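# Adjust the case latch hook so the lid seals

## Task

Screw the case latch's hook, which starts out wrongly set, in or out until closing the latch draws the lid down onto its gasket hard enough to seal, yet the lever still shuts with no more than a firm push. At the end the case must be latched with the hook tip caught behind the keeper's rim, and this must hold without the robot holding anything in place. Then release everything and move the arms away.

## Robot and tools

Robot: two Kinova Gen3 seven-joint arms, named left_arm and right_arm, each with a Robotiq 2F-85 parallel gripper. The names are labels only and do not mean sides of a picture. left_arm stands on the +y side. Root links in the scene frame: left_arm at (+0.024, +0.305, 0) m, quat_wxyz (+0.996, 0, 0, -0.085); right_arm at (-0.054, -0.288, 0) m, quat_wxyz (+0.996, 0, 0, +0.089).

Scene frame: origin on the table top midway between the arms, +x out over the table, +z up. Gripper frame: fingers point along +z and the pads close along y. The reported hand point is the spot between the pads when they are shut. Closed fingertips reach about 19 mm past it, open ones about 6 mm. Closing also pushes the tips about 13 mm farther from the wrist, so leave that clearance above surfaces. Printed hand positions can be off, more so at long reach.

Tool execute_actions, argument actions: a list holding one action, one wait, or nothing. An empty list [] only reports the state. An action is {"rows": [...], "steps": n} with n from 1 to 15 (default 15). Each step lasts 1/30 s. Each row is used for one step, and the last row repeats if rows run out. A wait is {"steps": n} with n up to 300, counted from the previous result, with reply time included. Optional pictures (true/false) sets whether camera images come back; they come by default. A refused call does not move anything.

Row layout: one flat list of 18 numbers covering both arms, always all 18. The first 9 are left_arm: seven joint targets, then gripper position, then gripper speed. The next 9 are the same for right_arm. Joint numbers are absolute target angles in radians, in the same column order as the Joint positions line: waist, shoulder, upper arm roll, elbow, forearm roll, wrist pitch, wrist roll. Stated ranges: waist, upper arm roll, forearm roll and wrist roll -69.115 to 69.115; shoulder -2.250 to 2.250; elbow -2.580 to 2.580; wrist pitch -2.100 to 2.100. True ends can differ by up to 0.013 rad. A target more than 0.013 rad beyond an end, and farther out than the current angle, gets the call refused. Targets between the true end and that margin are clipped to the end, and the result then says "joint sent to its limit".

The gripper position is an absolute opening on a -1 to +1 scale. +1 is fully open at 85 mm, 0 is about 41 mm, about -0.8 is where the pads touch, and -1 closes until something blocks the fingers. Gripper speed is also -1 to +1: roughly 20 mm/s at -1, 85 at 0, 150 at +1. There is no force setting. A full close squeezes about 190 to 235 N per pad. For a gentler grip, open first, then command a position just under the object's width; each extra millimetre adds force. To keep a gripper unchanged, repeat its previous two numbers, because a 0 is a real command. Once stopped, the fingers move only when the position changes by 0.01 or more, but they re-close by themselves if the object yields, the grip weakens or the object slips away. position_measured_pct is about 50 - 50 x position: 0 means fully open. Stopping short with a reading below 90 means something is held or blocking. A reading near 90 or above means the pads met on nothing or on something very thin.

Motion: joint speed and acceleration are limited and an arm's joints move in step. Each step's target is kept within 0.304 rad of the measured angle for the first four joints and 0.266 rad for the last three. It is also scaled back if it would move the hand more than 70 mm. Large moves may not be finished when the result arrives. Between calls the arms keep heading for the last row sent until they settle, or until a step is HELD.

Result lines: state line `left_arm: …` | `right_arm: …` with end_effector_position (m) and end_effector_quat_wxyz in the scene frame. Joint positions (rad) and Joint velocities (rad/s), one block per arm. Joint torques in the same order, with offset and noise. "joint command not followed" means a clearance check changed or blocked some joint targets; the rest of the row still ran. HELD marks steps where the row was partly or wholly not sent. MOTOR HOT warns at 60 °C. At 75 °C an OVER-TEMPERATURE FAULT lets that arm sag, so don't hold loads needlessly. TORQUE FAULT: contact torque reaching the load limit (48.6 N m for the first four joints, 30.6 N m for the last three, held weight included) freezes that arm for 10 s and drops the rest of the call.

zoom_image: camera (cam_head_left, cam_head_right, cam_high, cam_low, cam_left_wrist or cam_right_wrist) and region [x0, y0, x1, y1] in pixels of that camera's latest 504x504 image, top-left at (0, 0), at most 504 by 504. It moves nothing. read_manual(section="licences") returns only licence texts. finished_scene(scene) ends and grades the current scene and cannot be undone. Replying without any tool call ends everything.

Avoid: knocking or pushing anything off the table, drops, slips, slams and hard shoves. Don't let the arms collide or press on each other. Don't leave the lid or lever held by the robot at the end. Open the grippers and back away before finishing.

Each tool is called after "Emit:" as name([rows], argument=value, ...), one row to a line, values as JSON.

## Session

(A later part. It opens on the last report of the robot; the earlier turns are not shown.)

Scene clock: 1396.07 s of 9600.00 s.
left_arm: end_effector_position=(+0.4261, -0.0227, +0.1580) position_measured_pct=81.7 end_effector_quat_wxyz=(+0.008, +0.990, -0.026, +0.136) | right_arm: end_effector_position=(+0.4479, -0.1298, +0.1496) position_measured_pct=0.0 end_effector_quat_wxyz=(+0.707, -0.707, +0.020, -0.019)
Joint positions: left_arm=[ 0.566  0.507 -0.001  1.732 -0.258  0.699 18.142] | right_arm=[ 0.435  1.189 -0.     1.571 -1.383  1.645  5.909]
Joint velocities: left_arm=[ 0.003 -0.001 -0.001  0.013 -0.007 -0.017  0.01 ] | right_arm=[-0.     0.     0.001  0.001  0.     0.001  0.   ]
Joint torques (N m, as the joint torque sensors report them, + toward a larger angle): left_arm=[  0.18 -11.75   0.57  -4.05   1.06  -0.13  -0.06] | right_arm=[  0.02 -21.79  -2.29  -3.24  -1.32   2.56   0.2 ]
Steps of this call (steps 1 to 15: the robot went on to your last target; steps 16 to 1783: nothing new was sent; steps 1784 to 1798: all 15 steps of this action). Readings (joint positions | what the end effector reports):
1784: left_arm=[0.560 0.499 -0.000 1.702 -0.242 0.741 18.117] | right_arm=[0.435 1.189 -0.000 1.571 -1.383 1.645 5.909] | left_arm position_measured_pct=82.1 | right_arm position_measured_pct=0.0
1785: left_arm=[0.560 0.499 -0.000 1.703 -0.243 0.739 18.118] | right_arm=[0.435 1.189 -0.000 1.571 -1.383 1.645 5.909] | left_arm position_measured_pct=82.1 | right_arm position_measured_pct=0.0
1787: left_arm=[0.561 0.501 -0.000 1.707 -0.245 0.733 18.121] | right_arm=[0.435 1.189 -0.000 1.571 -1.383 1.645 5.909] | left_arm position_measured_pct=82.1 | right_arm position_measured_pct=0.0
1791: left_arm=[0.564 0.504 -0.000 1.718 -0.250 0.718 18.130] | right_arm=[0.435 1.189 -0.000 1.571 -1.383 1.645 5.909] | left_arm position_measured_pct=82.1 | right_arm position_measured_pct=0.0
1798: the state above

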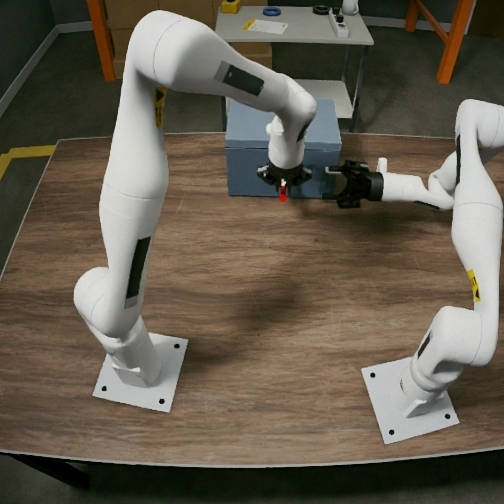

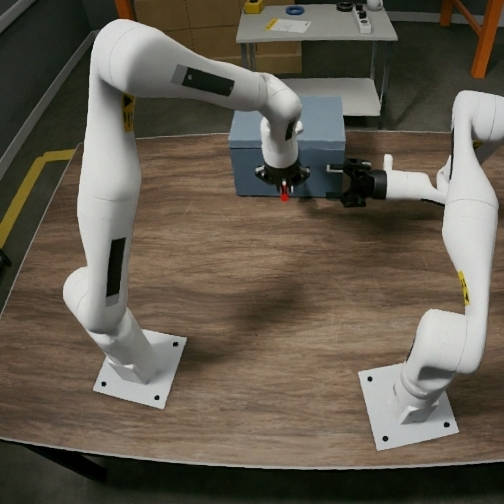

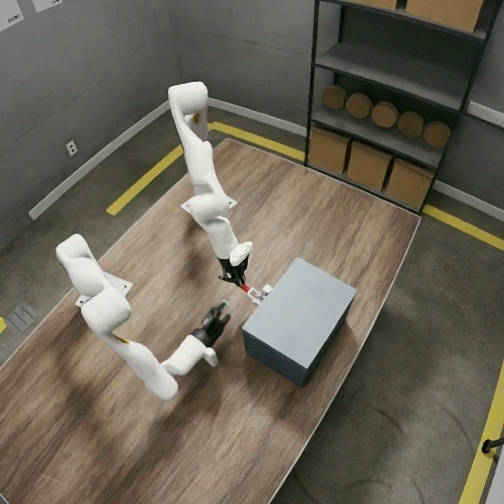

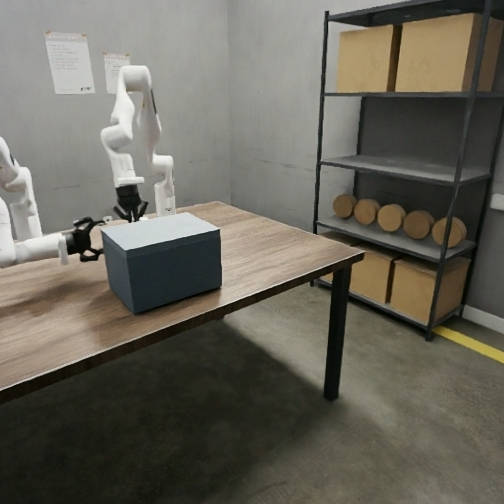

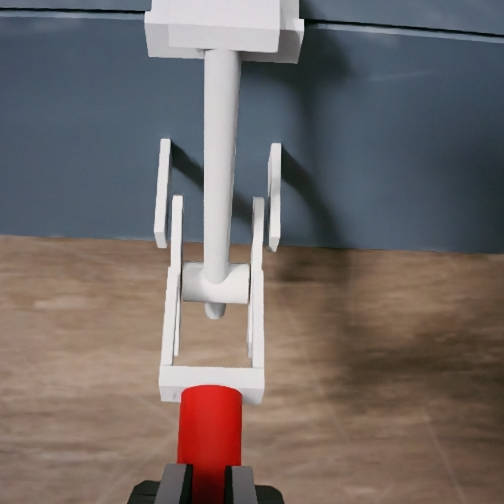

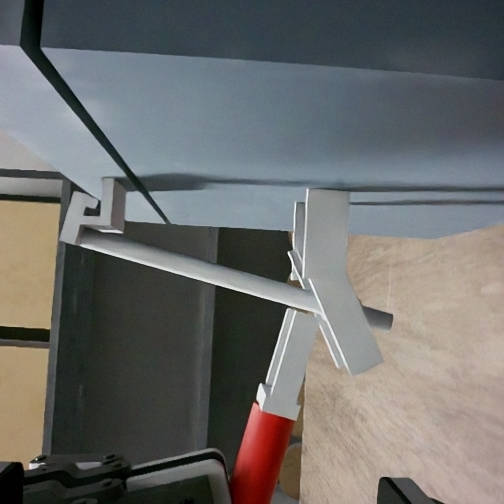

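Emit:
zoom_image(camera="cam_right_wrist", region=[210, 170, 430, 450])

Emit:
execute_actions([
  {"rows":[[0.5596,0.5024,0,1.705,-0.2415,0.7427,18.1164,-0.64,0,0.4348,1.1893,0,1.5708,-1.3834,1.6454,5.9086,1,0.5],[0.5596,0.5024,0,1.705,-0.2415,0.7427,18.1164,-0.64,0,0.4348,1.1893,0,1.5708,-1.3834,1.6454,5.9086,1,0.5],[0.5596,0.5024,0,1.705,-0.2415,0.7427,18.1164,-0.64,0,0.4348,1.1893,0,1.5708,-1.3834,1.6454,5.9086,1,0.5],[0.5501,0.4921,0,1.665,-0.227,0.7898,18.0887,-0.64,0,0.4348,1.1893,0,1.5708,-1.3834,1.6454,5.9086,1,0.5],[0.5501,0.4921,0,1.665,-0.227,0.7898,18.0887,-0.64,0,0.4348,1.1893,0,1.5708,-1.3834,1.6454,5.9086,1,0.5],[0.5501,0.4921,0,1.665,-0.227,0.7898,18.0887,-0.64,0,0.4348,1.1893,0,1.5708,-1.3834,1.6454,5.9086,1,0.5],[0.5528,0.4475,0,1.6152,-0.2091,0.8825,18.0642,-0.64,0,0.4348,1.1893,0,1.5708,-1.3834,1.6454,5.9086,1,0.5]],"steps":15},
])

Region (210, 170, 430, 450) of cam_right_wrist's 504x504 image, scaled by 1.800; it fills the left 396 columns of this view, and the rest is white.

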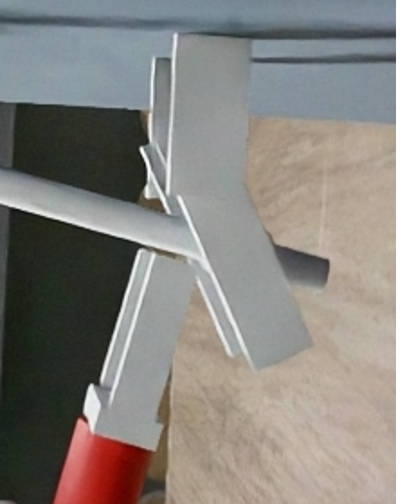

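Scene clock: 1412.73 s of 9600.00 s.
left_arm: end_effector_position=(+0.4328, -0.0213, +0.2133) position_measured_pct=82.1 end_effector_quat_wxyz=(+0.003, +0.991, -0.027, +0.130) | right_arm: end_effector_position=(+0.4479, -0.1298, +0.1496) position_measured_pct=0.0 end_effector_quat_wxyz=(+0.707, -0.707, +0.020, -0.019)
Joint positions: left_arm=[ 0.553  0.45  -0.     1.617 -0.21   0.879 18.065] | right_arm=[ 0.435  1.189 -0.     1.571 -1.383  1.645  5.909]
Joint velocities: left_arm=[-0.001 -0.021 -0.001 -0.024  0.01   0.049 -0.013] | right_arm=[ 0.002 -0.001  0.     0.    -0.    -0.001 -0.   ]
Joint torques (N m, as the joint torque sensors report them, + toward a larger angle): left_arm=[ -0.51 -17.19   0.43  -7.71  -0.47  -0.71   0.1 ] | right_arm=[ -0.35 -21.67  -2.31  -3.02  -1.42   2.67   0.37]
Steps of this call (steps 1 to 15: the robot went on to your last target; steps 16 to 485: nothing new was sent; steps 486 to 500: all 15 steps of this action). Readings (joint positions | what the end effector reports):
486: left_arm=[0.566 0.507 -0.001 1.732 -0.258 0.699 18.142] | right_arm=[0.435 1.189 -0.000 1.571 -1.383 1.645 5.909] | left_arm position_measured_pct=81.7 | right_arm position_measured_pct=0.0
487: left_arm=[0.565 0.505 -0.000 1.727 -0.255 0.705 18.138] | right_arm=[0.435 1.189 -0.000 1.571 -1.383 1.645 5.909] | left_arm position_measured_pct=81.7 | right_arm position_measured_pct=0.0
489: left_arm=[0.561 0.500 -0.000 1.712 -0.247 0.727 18.125] | right_arm=[0.435 1.189 -0.000 1.571 -1.383 1.645 5.909] | left_arm position_measured_pct=81.7 | right_arm position_measured_pct=0.0
493: left_arm=[0.554 0.488 -0.000 1.669 -0.229 0.787 18.094] | right_arm=[0.435 1.189 -0.000 1.571 -1.383 1.645 5.909] | left_arm position_measured_pct=82.1 | right_arm position_measured_pct=0.0
500: the state above

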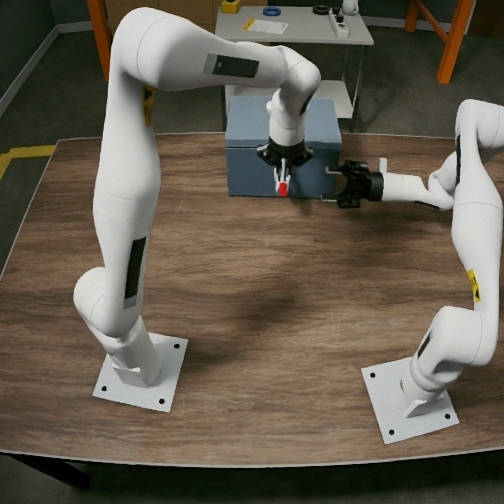

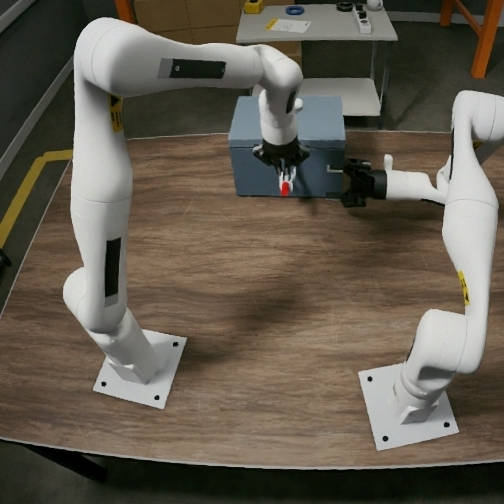

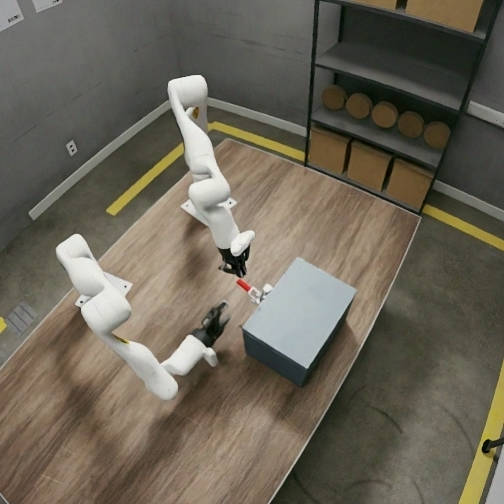

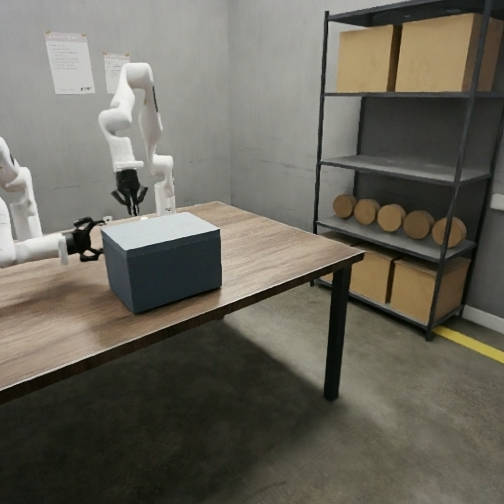

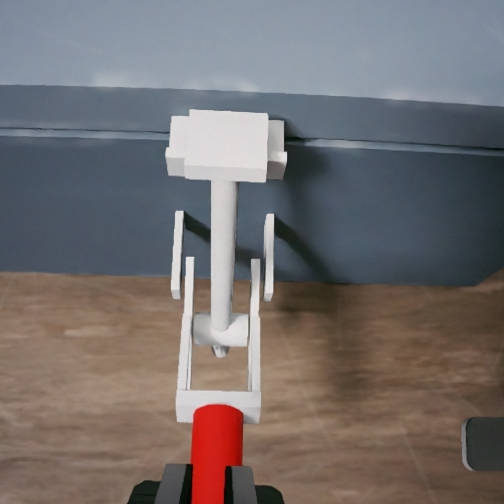

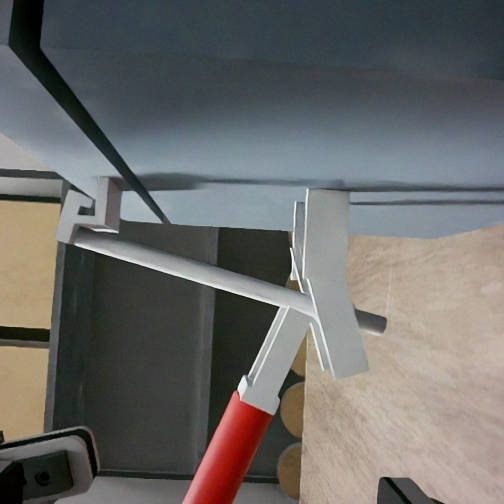

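Emit:
execute_actions(actions=[])

Emit:
zoom_image(camera="cam_right_wrist", region=[210, 170, 430, 450])

Emit:
zoom_image(camera="cam_right_wrist", region=[0, 20, 100, 100])

Emit:
zoom_image(camera="cam_right_wrist", region=[280, 220, 400, 390])

Scene clock: 1430.63 s of 9600.00 s.
left_arm: end_effector_position=(+0.4328, -0.0212, +0.2149) position_measured_pct=82.1 end_effector_quat_wxyz=(+0.004, +0.991, -0.027, +0.130) | right_arm: end_effector_position=(+0.4479, -0.1298, +0.1496) position_measured_pct=0.0 end_effector_quat_wxyz=(+0.707, -0.707, +0.020, -0.019)
Joint positions: left_arm=[ 0.553  0.448  0.     1.615 -0.209  0.882 18.064] | right_arm=[ 0.435  1.189 -0.     1.571 -1.383  1.645  5.909]
Joint velocities: left_arm=[-0. -0.  0. -0.  0.  0.  0.] | right_arm=[-0.001  0.001 -0.    -0.    -0.    -0.001 -0.   ]
Joint torques (N m, as the joint torque sensors report them, + toward a larger angle): left_arm=[  0.1  -17.39   0.13  -8.83  -0.19  -0.99   0.05] | right_arm=[ -0.31 -21.88  -2.27  -3.07  -1.6    2.79   0.3 ]
Steps of this call (steps 1 to 15: the robot went on to your last target; steps 16 to 537: nothing new was sent). Readings (joint positions | what the end effector reports):
1: left_arm=[0.553 0.449 -0.000 1.616 -0.210 0.881 18.065] | right_arm=[0.435 1.189 -0.000 1.571 -1.383 1.645 5.909] | left_arm position_measured_pct=82.1 | right_arm position_measured_pct=0.0
2: left_arm=[0.553 0.449 -0.000 1.616 -0.209 0.881 18.065] | right_arm=[0.435 1.189 -0.000 1.571 -1.383 1.645 5.909] | left_arm position_measured_pct=82.1 | right_arm position_measured_pct=0.0
4: left_arm=[0.553 0.448 -0.000 1.615 -0.209 0.882 18.064] | right_arm=[0.435 1.189 -0.000 1.571 -1.383 1.645 5.909] | left_arm position_measured_pct=82.1 | right_arm position_measured_pct=0.0
8: left_arm=[0.553 0.448 -0.000 1.615 -0.209 0.882 18.064] | right_arm=[0.435 1.189 -0.000 1.571 -1.383 1.645 5.909] | left_arm position_measured_pct=82.1 | right_arm position_measured_pct=0.0
537: the state above
All arms were judged still, so your last target was given up. Only a new action makes them travel on or press farther. Fingers that are still opening or closing keep moving.

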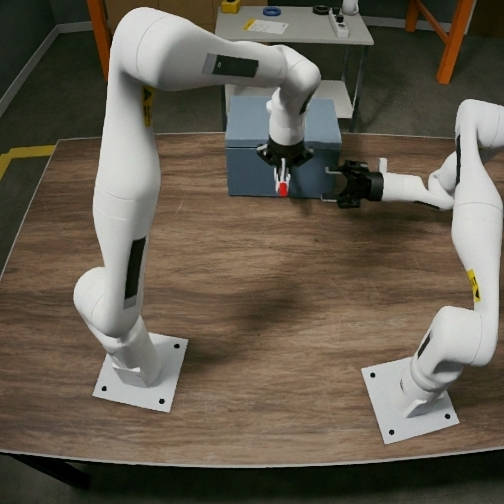

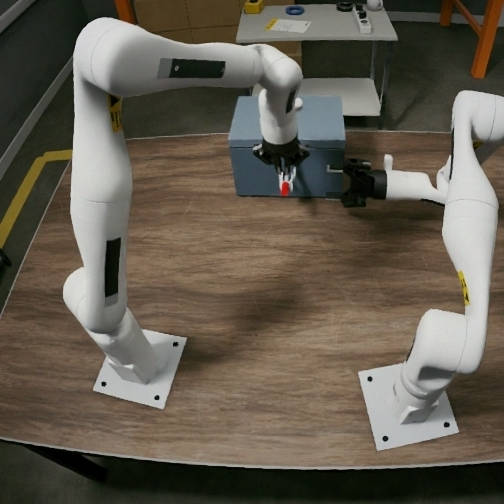

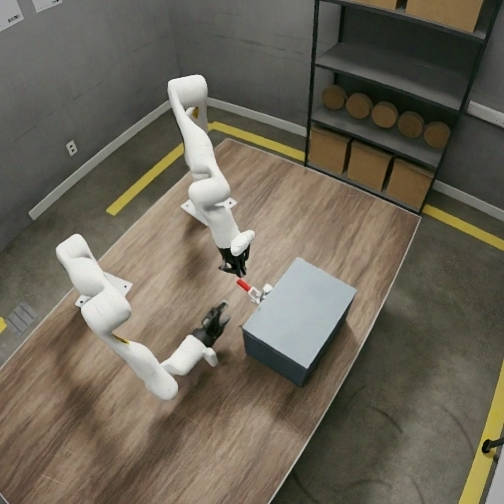

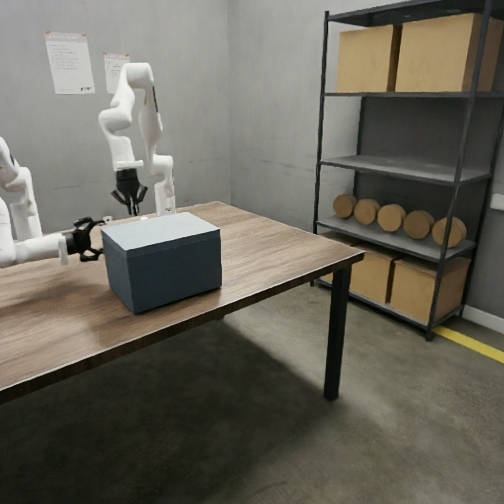

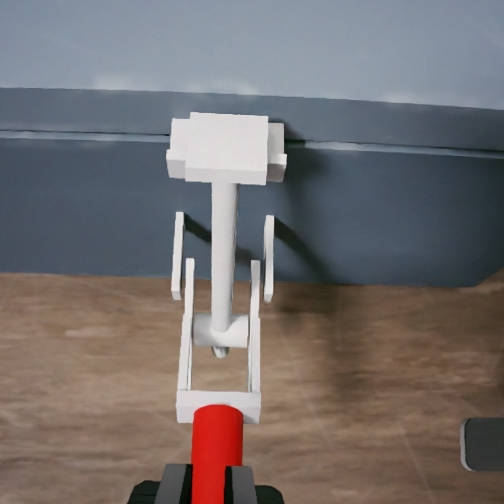

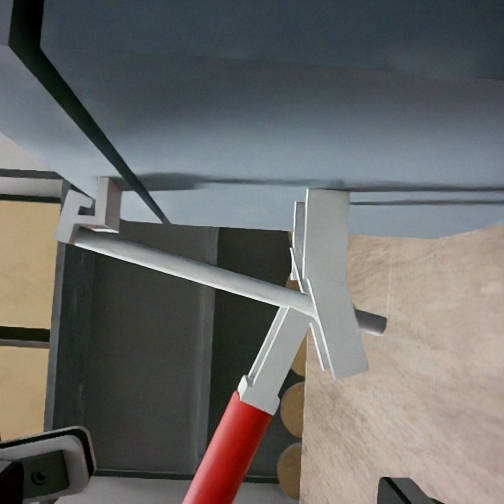

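Region (210, 170, 430, 450) of cam_right_wrist's 504x504 image, scaled by 1.800; it fills the left 396 columns of this view, and the rest is white.

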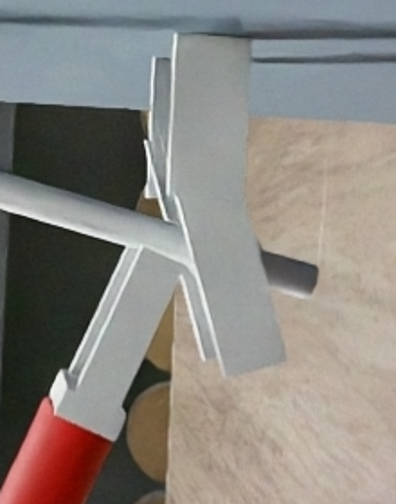

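Region (0, 20, 100, 100) of cam_right_wrist's 504x504 image, scaled by 5.040; it fills the top 403 rows of this view, and the rest is white.

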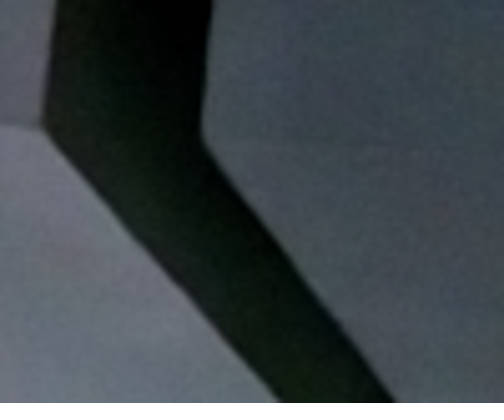

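Region (280, 220, 400, 390) of cam_right_wrist's 504x504 image, scaled by 2.965; it fills the left 356 columns of this view, and the rest is white.

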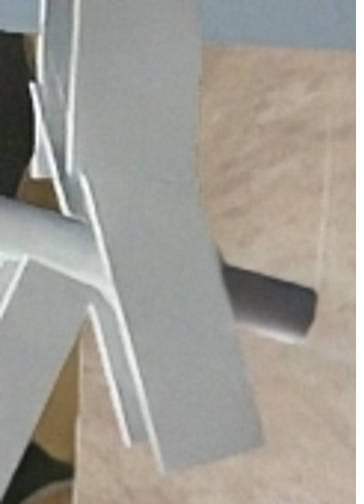

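Emit:
execute_actions([
  {"rows":[[0.5528,0.4475,0,1.55,-0.2091,0.95,18.0642,-0.1,0.5,0.4348,1.1893,0,1.5708,-1.3834,1.6454,5.9086,1,0.5],[0.5528,0.4475,0,1.55,-0.2091,0.95,18.0642,-0.1,0.5,0.4348,1.1893,0,1.5708,-1.3834,1.6454,5.9086,1,0.5],[0.5528,0.4475,0,1.55,-0.2091,0.95,18.0642,-0.1,0.5,0.4348,1.1893,0,1.5708,-1.3834,1.6454,5.9086,1,0.5],[0.3739,0.7476,0,0.815,0,1.58,17.7676,-0.1,0.5,0.4348,1.1893,0,1.5708,-1.3834,1.6454,5.9086,1,0.5]],"steps":15},
], pictures=false)

Emit:
execute_actions([
  {"steps":25},
], pictures=false)

Emit:
execute_actions([
  {"rows":[[0.3739,0.7516,0,0.8857,0,1.5043,17.7676,-0.1,0.5,0.4348,1.1893,0,1.5708,-1.3834,1.6454,5.9086,1,0.5],[0.3739,0.7516,0,0.8857,0,1.5043,17.7676,-0.1,0.5,0.4348,1.1893,0,1.5708,-1.3834,1.6454,5.9086,1,0.5],[0.3739,0.7516,0,0.8857,0,1.5043,17.7676,-0.1,0.5,0.4348,1.1893,0,1.5708,-1.3834,1.6454,5.9086,1,0.5],[0.3739,0.7516,0,0.8857,0,1.5043,17.7676,-0.1,0.5,0.4348,1.1893,0,1.5708,-1.3834,1.6454,5.9086,1,0.5],[0.3739,0.7516,0,0.8857,0,1.5043,17.7676,-0.1,0.5,0.4348,1.1893,0,1.5708,-1.3834,1.6454,5.9086,1,0.5],[0.3739,0.7565,0,0.9243,0,1.4608,17.7676,-0.1,0.5,0.4348,1.1893,0,1.5708,-1.3834,1.6454,5.9086,1,0.5]],"steps":15},
])

Scene clock: 1491.13 s of 9600.00 s.
left_arm: end_effector_position=(+0.4911, -0.0153, +0.2018) position_measured_pct=55.2 end_effector_quat_wxyz=(-0.017, +1.000, -0.020, +0.010) | right_arm: end_effector_position=(+0.4479, -0.1298, +0.1496) position_measured_pct=0.0 end_effector_quat_wxyz=(+0.707, -0.707, +0.020, -0.019)
Joint positions: left_arm=[ 0.411  0.688 -0.001  1.196 -0.041  1.258 17.83 ] | right_arm=[ 0.435  1.189 -0.     1.571 -1.383  1.645  5.909]
Joint velocities: left_arm=[-0.261  0.439  0.005 -1.257  0.335  1.104 -0.511] | right_arm=[ 0.001  0.     0.001  0.    -0.    -0.    -0.   ]
Joint torques (N m, as the joint torque sensors report them, + toward a larger angle): left_arm=[  1.54 -26.53   0.96  -9.96   0.35  -0.14  -0.15] | right_arm=[ -0.03 -21.97  -2.25  -3.37  -1.53   2.56   0.41]
Steps of this call (steps 1 to 1800: nothing new was sent; steps 1801 to 1815: all 15 steps of this action). Readings (joint positions | what the end effector reports):
1801: left_arm=[0.553 0.448 0.000 1.614 -0.209 0.883 18.064] | right_arm=[0.435 1.189 -0.000 1.571 -1.383 1.645 5.909] | left_arm position_measured_pct=82.1 | right_arm position_measured_pct=0.0
1802: left_arm=[0.553 0.448 0.000 1.609 -0.209 0.889 18.064] | right_arm=[0.435 1.189 -0.000 1.571 -1.383 1.645 5.909] | left_arm position_measured_pct=81.3 | right_arm position_measured_pct=0.0
1804: left_arm=[0.552 0.449 0.000 1.583 -0.209 0.915 18.064] | right_arm=[0.435 1.189 -0.000 1.571 -1.383 1.645 5.909] | left_arm position_measured_pct=75.4 | right_arm position_measured_pct=0.0
1808: left_arm=[0.521 0.501 0.002 1.475 -0.177 1.012 18.023] | right_arm=[0.435 1.189 -0.000 1.571 -1.383 1.645 5.909] | left_arm position_measured_pct=60.3 | right_arm position_measured_pct=0.0
1815: the state above

Scene clock: 1491.97 s of 9600.00 s.
left_arm: end_effector_position=(+0.5251, -0.0263, +0.2847) position_measured_pct=54.8 end_effector_quat_wxyz=(-0.000, +1.000, -0.027, -0.000) | right_arm: end_effector_position=(+0.4479, -0.1298, +0.1496) position_measured_pct=0.0 end_effector_quat_wxyz=(+0.707, -0.707, +0.020, -0.019)
Joint positions: left_arm=[ 0.374  0.748 -0.     0.815 -0.     1.58  17.768] | right_arm=[ 0.435  1.189 -0.     1.571 -1.383  1.645  5.909]
Joint velocities: left_arm=[-0.001  0.002 -0.001 -0.    -0.     0.    -0.   ] | right_arm=[ 0.  0.  0.  0.  0. -0. -0.]
Joint torques (N m, as the joint torque sensors report them, + toward a larger angle): left_arm=[ -0.45 -23.07  -0.21  -8.8    0.27  -0.3    0.09] | right_arm=[ -0.35 -21.78  -2.21  -3.16  -1.11   2.75   0.39]
Steps of this call (steps 1 to 25: the robot went on to your last target). Readings (joint positions | what the end effector reports):
1: left_arm=[0.403 0.701 -0.001 1.154 -0.031 1.295 17.815] | right_arm=[0.435 1.189 -0.000 1.571 -1.383 1.645 5.909] | left_arm position_measured_pct=54.8 | right_arm position_measured_pct=0.0
2: left_arm=[0.397 0.712 -0.001 1.112 -0.023 1.332 17.803] | right_arm=[0.435 1.189 -0.000 1.571 -1.383 1.645 5.909] | left_arm position_measured_pct=54.8 | right_arm position_measured_pct=0.0
4: left_arm=[0.388 0.726 -0.001 1.029 -0.013 1.403 17.788] | right_arm=[0.435 1.189 -0.000 1.571 -1.383 1.645 5.909] | left_arm position_measured_pct=54.8 | right_arm position_measured_pct=0.0
8: left_arm=[0.378 0.741 -0.000 0.891 -0.003 1.518 17.771] | right_arm=[0.435 1.189 -0.000 1.571 -1.383 1.645 5.909] | left_arm position_measured_pct=54.8 | right_arm position_measured_pct=0.0
25: the state above

Scene clock: 1492.47 s of 9600.00 s.
left_arm: end_effector_position=(+0.5261, -0.0269, +0.2450) position_measured_pct=54.8 end_effector_quat_wxyz=(-0.000, +1.000, -0.027, -0.000) | right_arm: end_effector_position=(+0.4479, -0.1298, +0.1496) position_measured_pct=0.0 end_effector_quat_wxyz=(+0.707, -0.707, +0.020, -0.019)
Joint positions: left_arm=[ 0.374  0.757 -0.     0.923  0.     1.462 17.768] | right_arm=[ 0.435  1.189 -0.     1.571 -1.383  1.645  5.909]
Joint velocities: left_arm=[ 0.    -0.004 -0.     0.012 -0.    -0.013 -0.001] | right_arm=[-0.001 -0.    -0.     0.    -0.     0.    -0.   ]
Joint torques (N m, as the joint torque sensors report them, + toward a larger angle): left_arm=[ -0.2  -23.56   0.37  -8.77   0.18  -0.05  -0.12] | right_arm=[ -0.21 -22.07  -2.35  -3.11  -1.25   2.76   0.34]
Steps of this call (steps 1 to 15: all 15 steps of this action). Readings (joint positions | what the end effector reports):
1: left_arm=[0.374 0.748 0.000 0.816 -0.000 1.579 17.768] | right_arm=[0.435 1.189 -0.000 1.571 -1.383 1.645 5.909] | left_arm position_measured_pct=54.8 | right_arm position_measured_pct=0.0
2: left_arm=[0.374 0.747 0.000 0.820 -0.000 1.575 17.768] | right_arm=[0.435 1.189 -0.000 1.571 -1.383 1.645 5.909] | left_arm position_measured_pct=54.8 | right_arm position_measured_pct=0.0
4: left_arm=[0.374 0.748 0.000 0.845 -0.000 1.549 17.768] | right_arm=[0.435 1.189 -0.000 1.571 -1.383 1.645 5.909] | left_arm position_measured_pct=54.8 | right_arm position_measured_pct=0.0
8: left_arm=[0.374 0.753 -0.000 0.895 -0.000 1.494 17.768] | right_arm=[0.435 1.189 -0.000 1.571 -1.383 1.645 5.909] | left_arm position_measured_pct=54.8 | right_arm position_measured_pct=0.0
15: the state above

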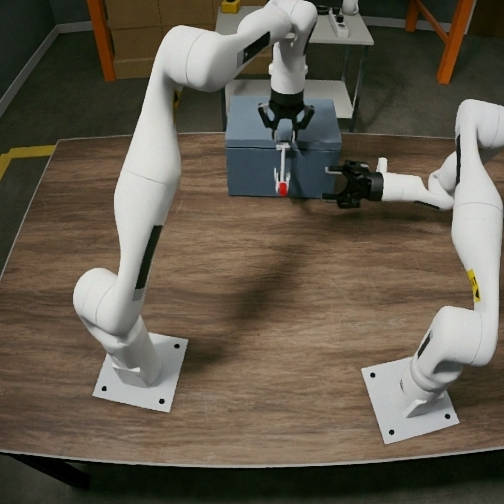

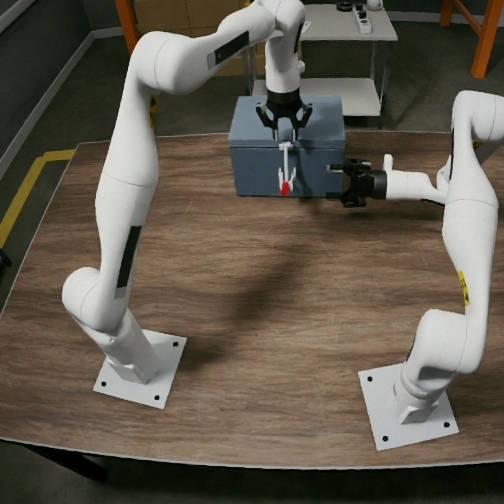

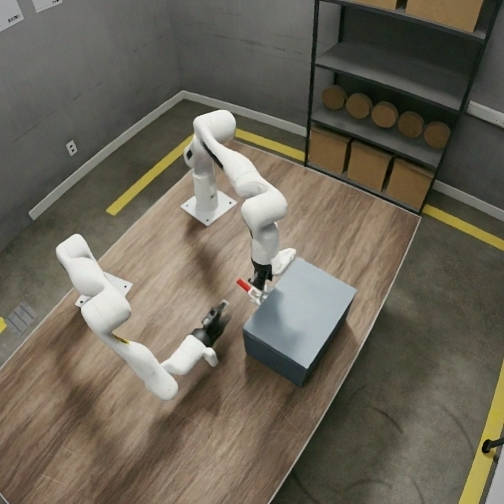

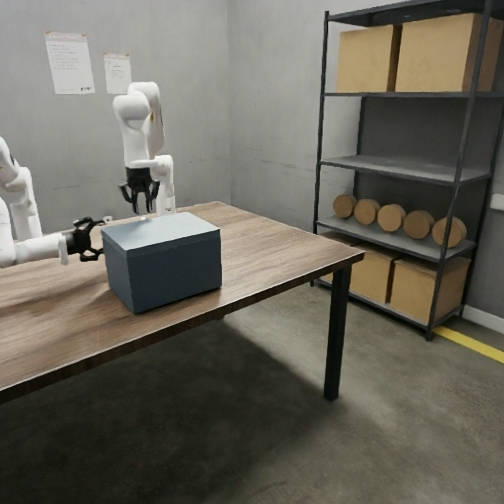

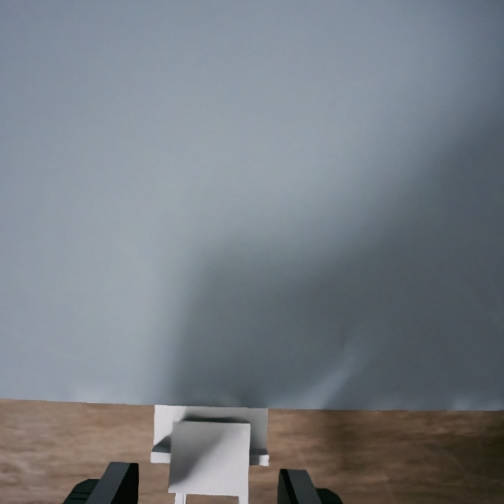

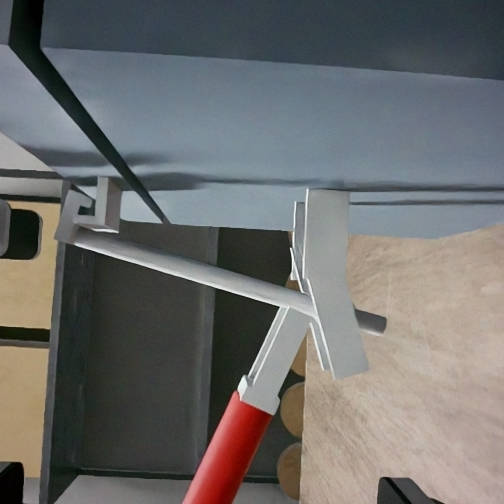

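Emit:
execute_actions([
  {"rows":[[0.3739,0.7574,0,0.9314,0,1.4528,17.7676,-0.25,0.5,0.4348,1.1893,0,1.5708,-1.3834,1.6454,5.9086,1,0.5],[0.3739,0.7584,0,0.9384,0,1.4448,17.7676,-0.25,0.5,0.4348,1.1893,0,1.5708,-1.3834,1.6454,5.9086,1,0.5],[0.3739,0.7593,0,0.9455,0,1.4368,17.7676,-0.25,0.5,0.4348,1.1893,0,1.5708,-1.3834,1.6454,5.9086,1,0.5],[0.3739,0.7602,0,0.9525,0,1.4288,17.7676,-0.25,0.5,0.4348,1.1893,0,1.5708,-1.3834,1.6454,5.9086,1,0.5],[0.3739,0.7612,0,0.9596,0,1.4208,17.7676,-0.25,0.5,0.4348,1.1893,0,1.5708,-1.3834,1.6454,5.9086,1,0.5],[0.3739,0.7621,0,0.9666,0,1.4128,17.7676,-0.25,0.5,0.4348,1.1893,0,1.5708,-1.3834,1.6454,5.9086,1,0.5]],"steps":12},
])

Emit:
zoom_image(camera="cam_right_wrist", region=[0, 150, 200, 350])

Scene clock: 1509.63 s of 9600.00 s.
left_arm: end_effector_position=(+0.5259, -0.0267, +0.2288) position_measured_pct=62.3 end_effector_quat_wxyz=(-0.000, +1.000, -0.027, -0.000) | right_arm: end_effector_position=(+0.4479, -0.1298, +0.1496) position_measured_pct=0.0 end_effector_quat_wxyz=(+0.707, -0.707, +0.020, -0.019)
Joint positions: left_arm=[ 0.374  0.762 -0.     0.965  0.     1.414 17.768] | right_arm=[ 0.435  1.189 -0.     1.571 -1.383  1.645  5.909]
Joint velocities: left_arm=[-0.001  0.     0.002  0.018 -0.    -0.019  0.   ] | right_arm=[ 0.    -0.    -0.    -0.    -0.001 -0.     0.   ]
Joint torques (N m, as the joint torque sensors report them, + toward a larger angle): left_arm=[  0.08 -23.36   0.47  -8.49   0.2   -0.2    0.25] | right_arm=[ -0.15 -21.97  -2.51  -3.05  -1.54   2.68   0.25]
Steps of this call (steps 1 to 15: the robot went on to your last target; steps 16 to 503: nothing new was sent; steps 504 to 515: all 12 steps of this action). Readings (joint positions | what the end effector reports):
504: left_arm=[0.374 0.757 0.000 0.925 -0.000 1.460 17.768] | right_arm=[0.435 1.189 -0.000 1.571 -1.383 1.645 5.909] | left_arm position_measured_pct=54.8 | right_arm position_measured_pct=0.0
505: left_arm=[0.374 0.757 0.000 0.927 -0.000 1.458 17.768] | right_arm=[0.435 1.189 -0.000 1.571 -1.383 1.645 5.909] | left_arm position_measured_pct=55.6 | right_arm position_measured_pct=0.0
507: left_arm=[0.374 0.758 0.000 0.935 -0.000 1.448 17.768] | right_arm=[0.435 1.189 -0.000 1.571 -1.383 1.645 5.909] | left_arm position_measured_pct=59.9 | right_arm position_measured_pct=0.0
511: left_arm=[0.374 0.761 -0.000 0.958 0.000 1.423 17.768] | right_arm=[0.435 1.189 -0.000 1.571 -1.383 1.645 5.909] | left_arm position_measured_pct=62.3 | right_arm position_measured_pct=0.0
515: the state above

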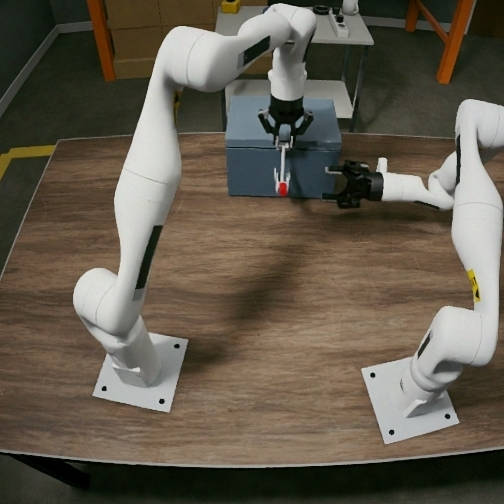

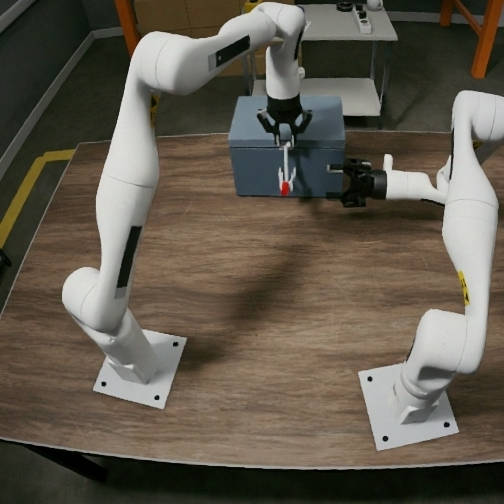

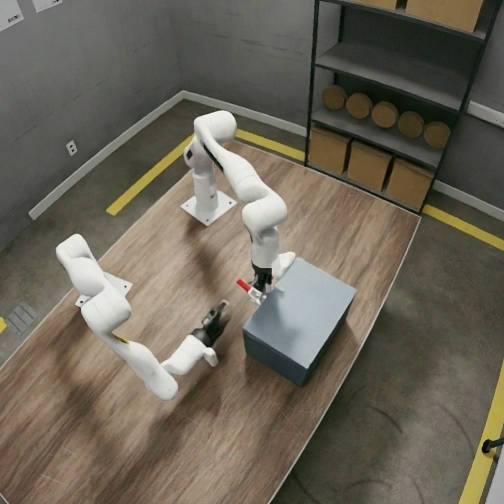

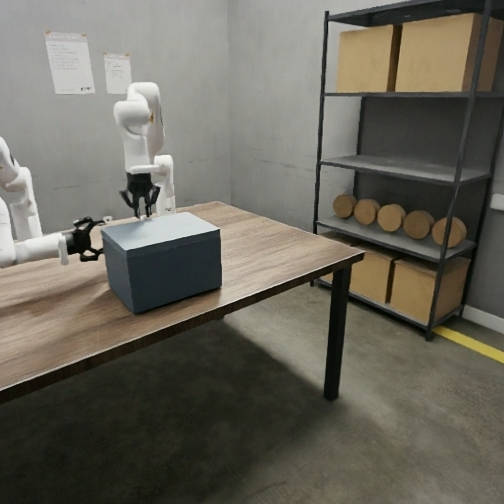

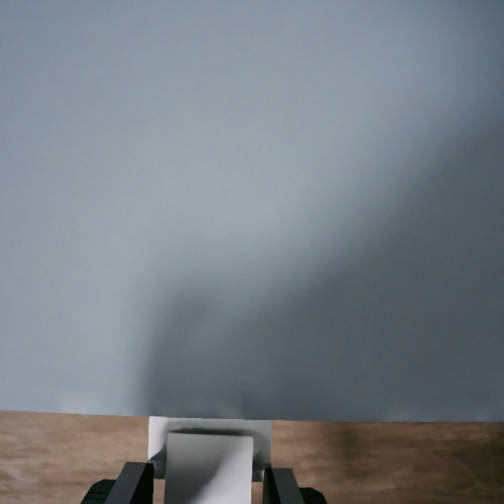

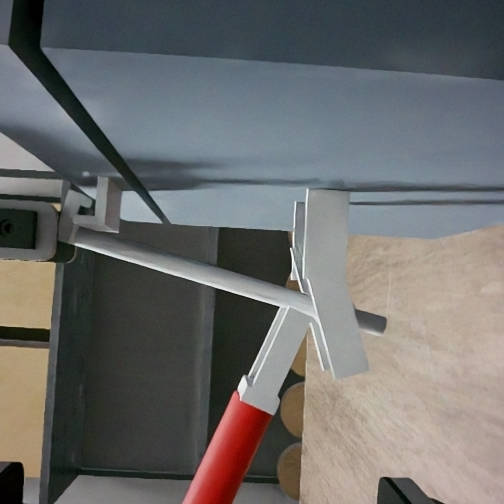

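Region (0, 150, 200, 350) of cam_right_wrist's 504x504 image, scaled by 2.520.

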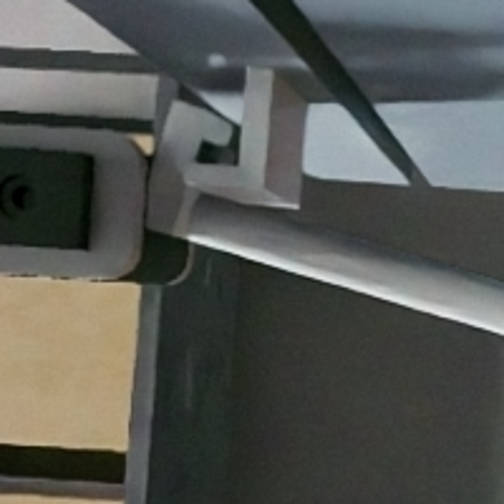

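Emit:
execute_actions([
  {"rows":[[0.3739,0.7617,0,0.9641,0,1.4157,17.7676,-0.25,0.5,0.4348,1.1893,0,1.5708,-1.3834,1.6454,5.9086,1,0.5],[0.3739,0.7617,0,0.9641,0,1.4157,17.7676,-0.25,0.5,0.4348,1.1893,0,1.5708,-1.3834,1.6454,5.9086,1,0.5],[0.3739,0.7617,0,0.9641,0,1.4157,17.7676,-0.25,0.5,0.4348,1.1893,0,1.5708,-1.3834,1.6454,5.9086,1,0.5],[0.3739,0.7617,0,0.9641,0,1.4157,17.7676,-0.55,-0.5,0.4348,1.1893,0,1.5708,-1.3834,1.6454,5.9086,1,0.5]],"steps":15},
])

Emit:
zoom_image(camera="cam_right_wrist", region=[0, 150, 200, 350])

Scene clock: 1532.17 s of 9600.00 s.
left_arm: end_effector_position=(+0.5259, -0.0267, +0.2298) position_measured_pct=73.4 end_effector_quat_wxyz=(+0.000, +1.000, -0.027, +0.000) | right_arm: end_effector_position=(+0.4479, -0.1298, +0.1496) position_measured_pct=0.0 end_effector_quat_wxyz=(+0.707, -0.707, +0.020, -0.019)
Joint positions: left_arm=[ 0.374  0.761 -0.     0.964 -0.     1.416 17.768] | right_arm=[ 0.435  1.189 -0.     1.571 -1.383  1.645  5.909]
Joint velocities: left_arm=[ 0.     0.    -0.001  0.     0.    -0.001 -0.   ] | right_arm=[ 0.  0.  0. -0.  0. -0. -0.]
Joint torques (N m, as the joint torque sensors report them, + toward a larger angle): left_arm=[ -0.11 -22.61   0.2   -8.81   0.4   -0.4   -0.05] | right_arm=[ -0.33 -21.81  -2.45  -3.1   -1.39   2.85   0.45]
Steps of this call (steps 1 to 15: the robot went on to your last target; steps 16 to 661: nothing new was sent; steps 662 to 676: all 15 steps of this action). Readings (joint positions | what the end effector reports):
662: left_arm=[0.374 0.762 -0.000 0.966 0.000 1.413 17.768] | right_arm=[0.435 1.189 -0.000 1.571 -1.383 1.645 5.909] | left_arm position_measured_pct=62.3 | right_arm position_measured_pct=0.0
663: left_arm=[0.374 0.762 -0.000 0.966 0.000 1.414 17.768] | right_arm=[0.435 1.189 -0.000 1.571 -1.383 1.645 5.909] | left_arm position_measured_pct=62.3 | right_arm position_measured_pct=0.0
665: left_arm=[0.374 0.762 0.000 0.965 -0.000 1.415 17.768] | right_arm=[0.435 1.189 -0.000 1.571 -1.383 1.645 5.909] | left_arm position_measured_pct=62.3 | right_arm position_measured_pct=0.0
669: left_arm=[0.374 0.762 -0.000 0.964 -0.000 1.416 17.768] | right_arm=[0.435 1.189 -0.000 1.571 -1.383 1.645 5.909] | left_arm position_measured_pct=67.1 | right_arm position_measured_pct=0.0
676: the state above

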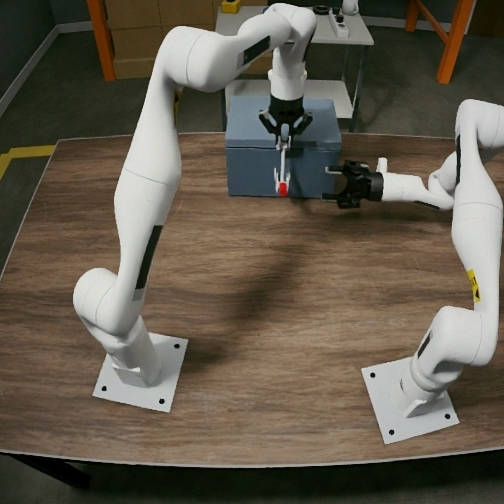

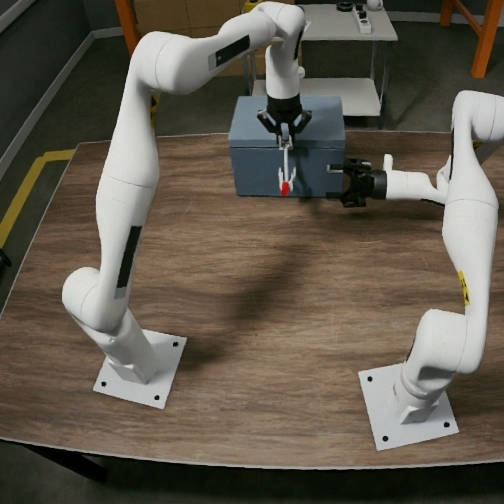

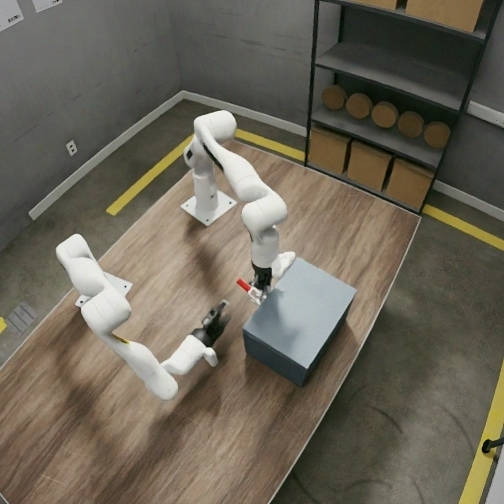

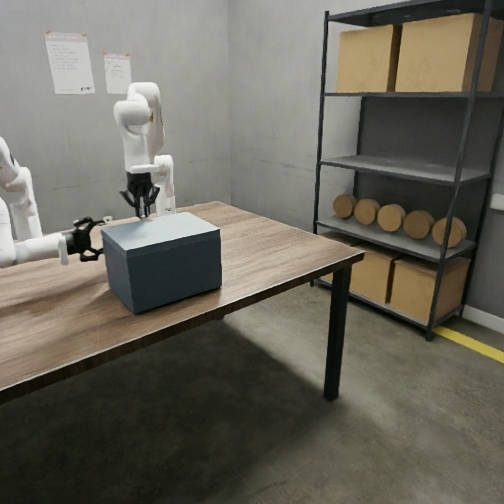

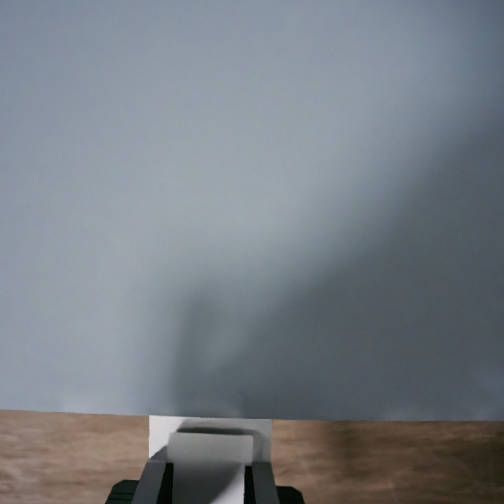

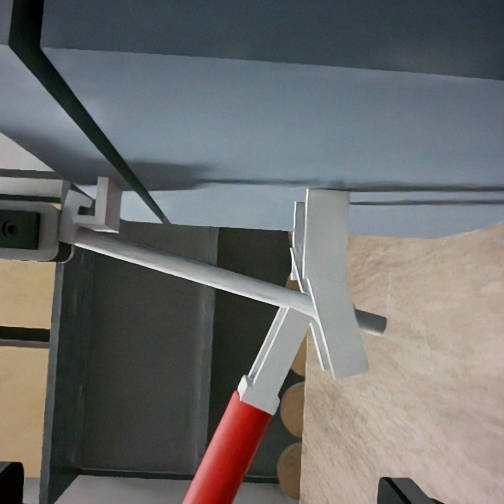

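Region (0, 150, 200, 350) of cam_right_wrist's 504x504 image, scaled by 2.520.

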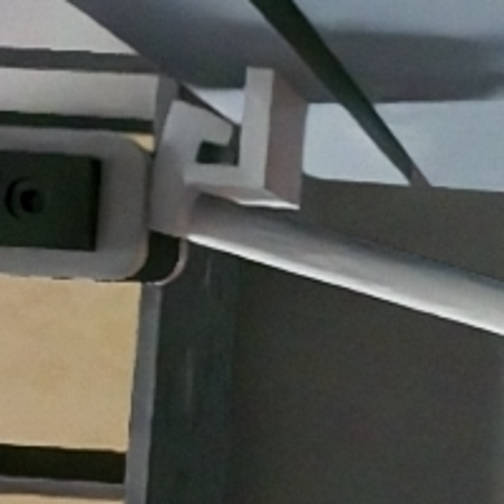

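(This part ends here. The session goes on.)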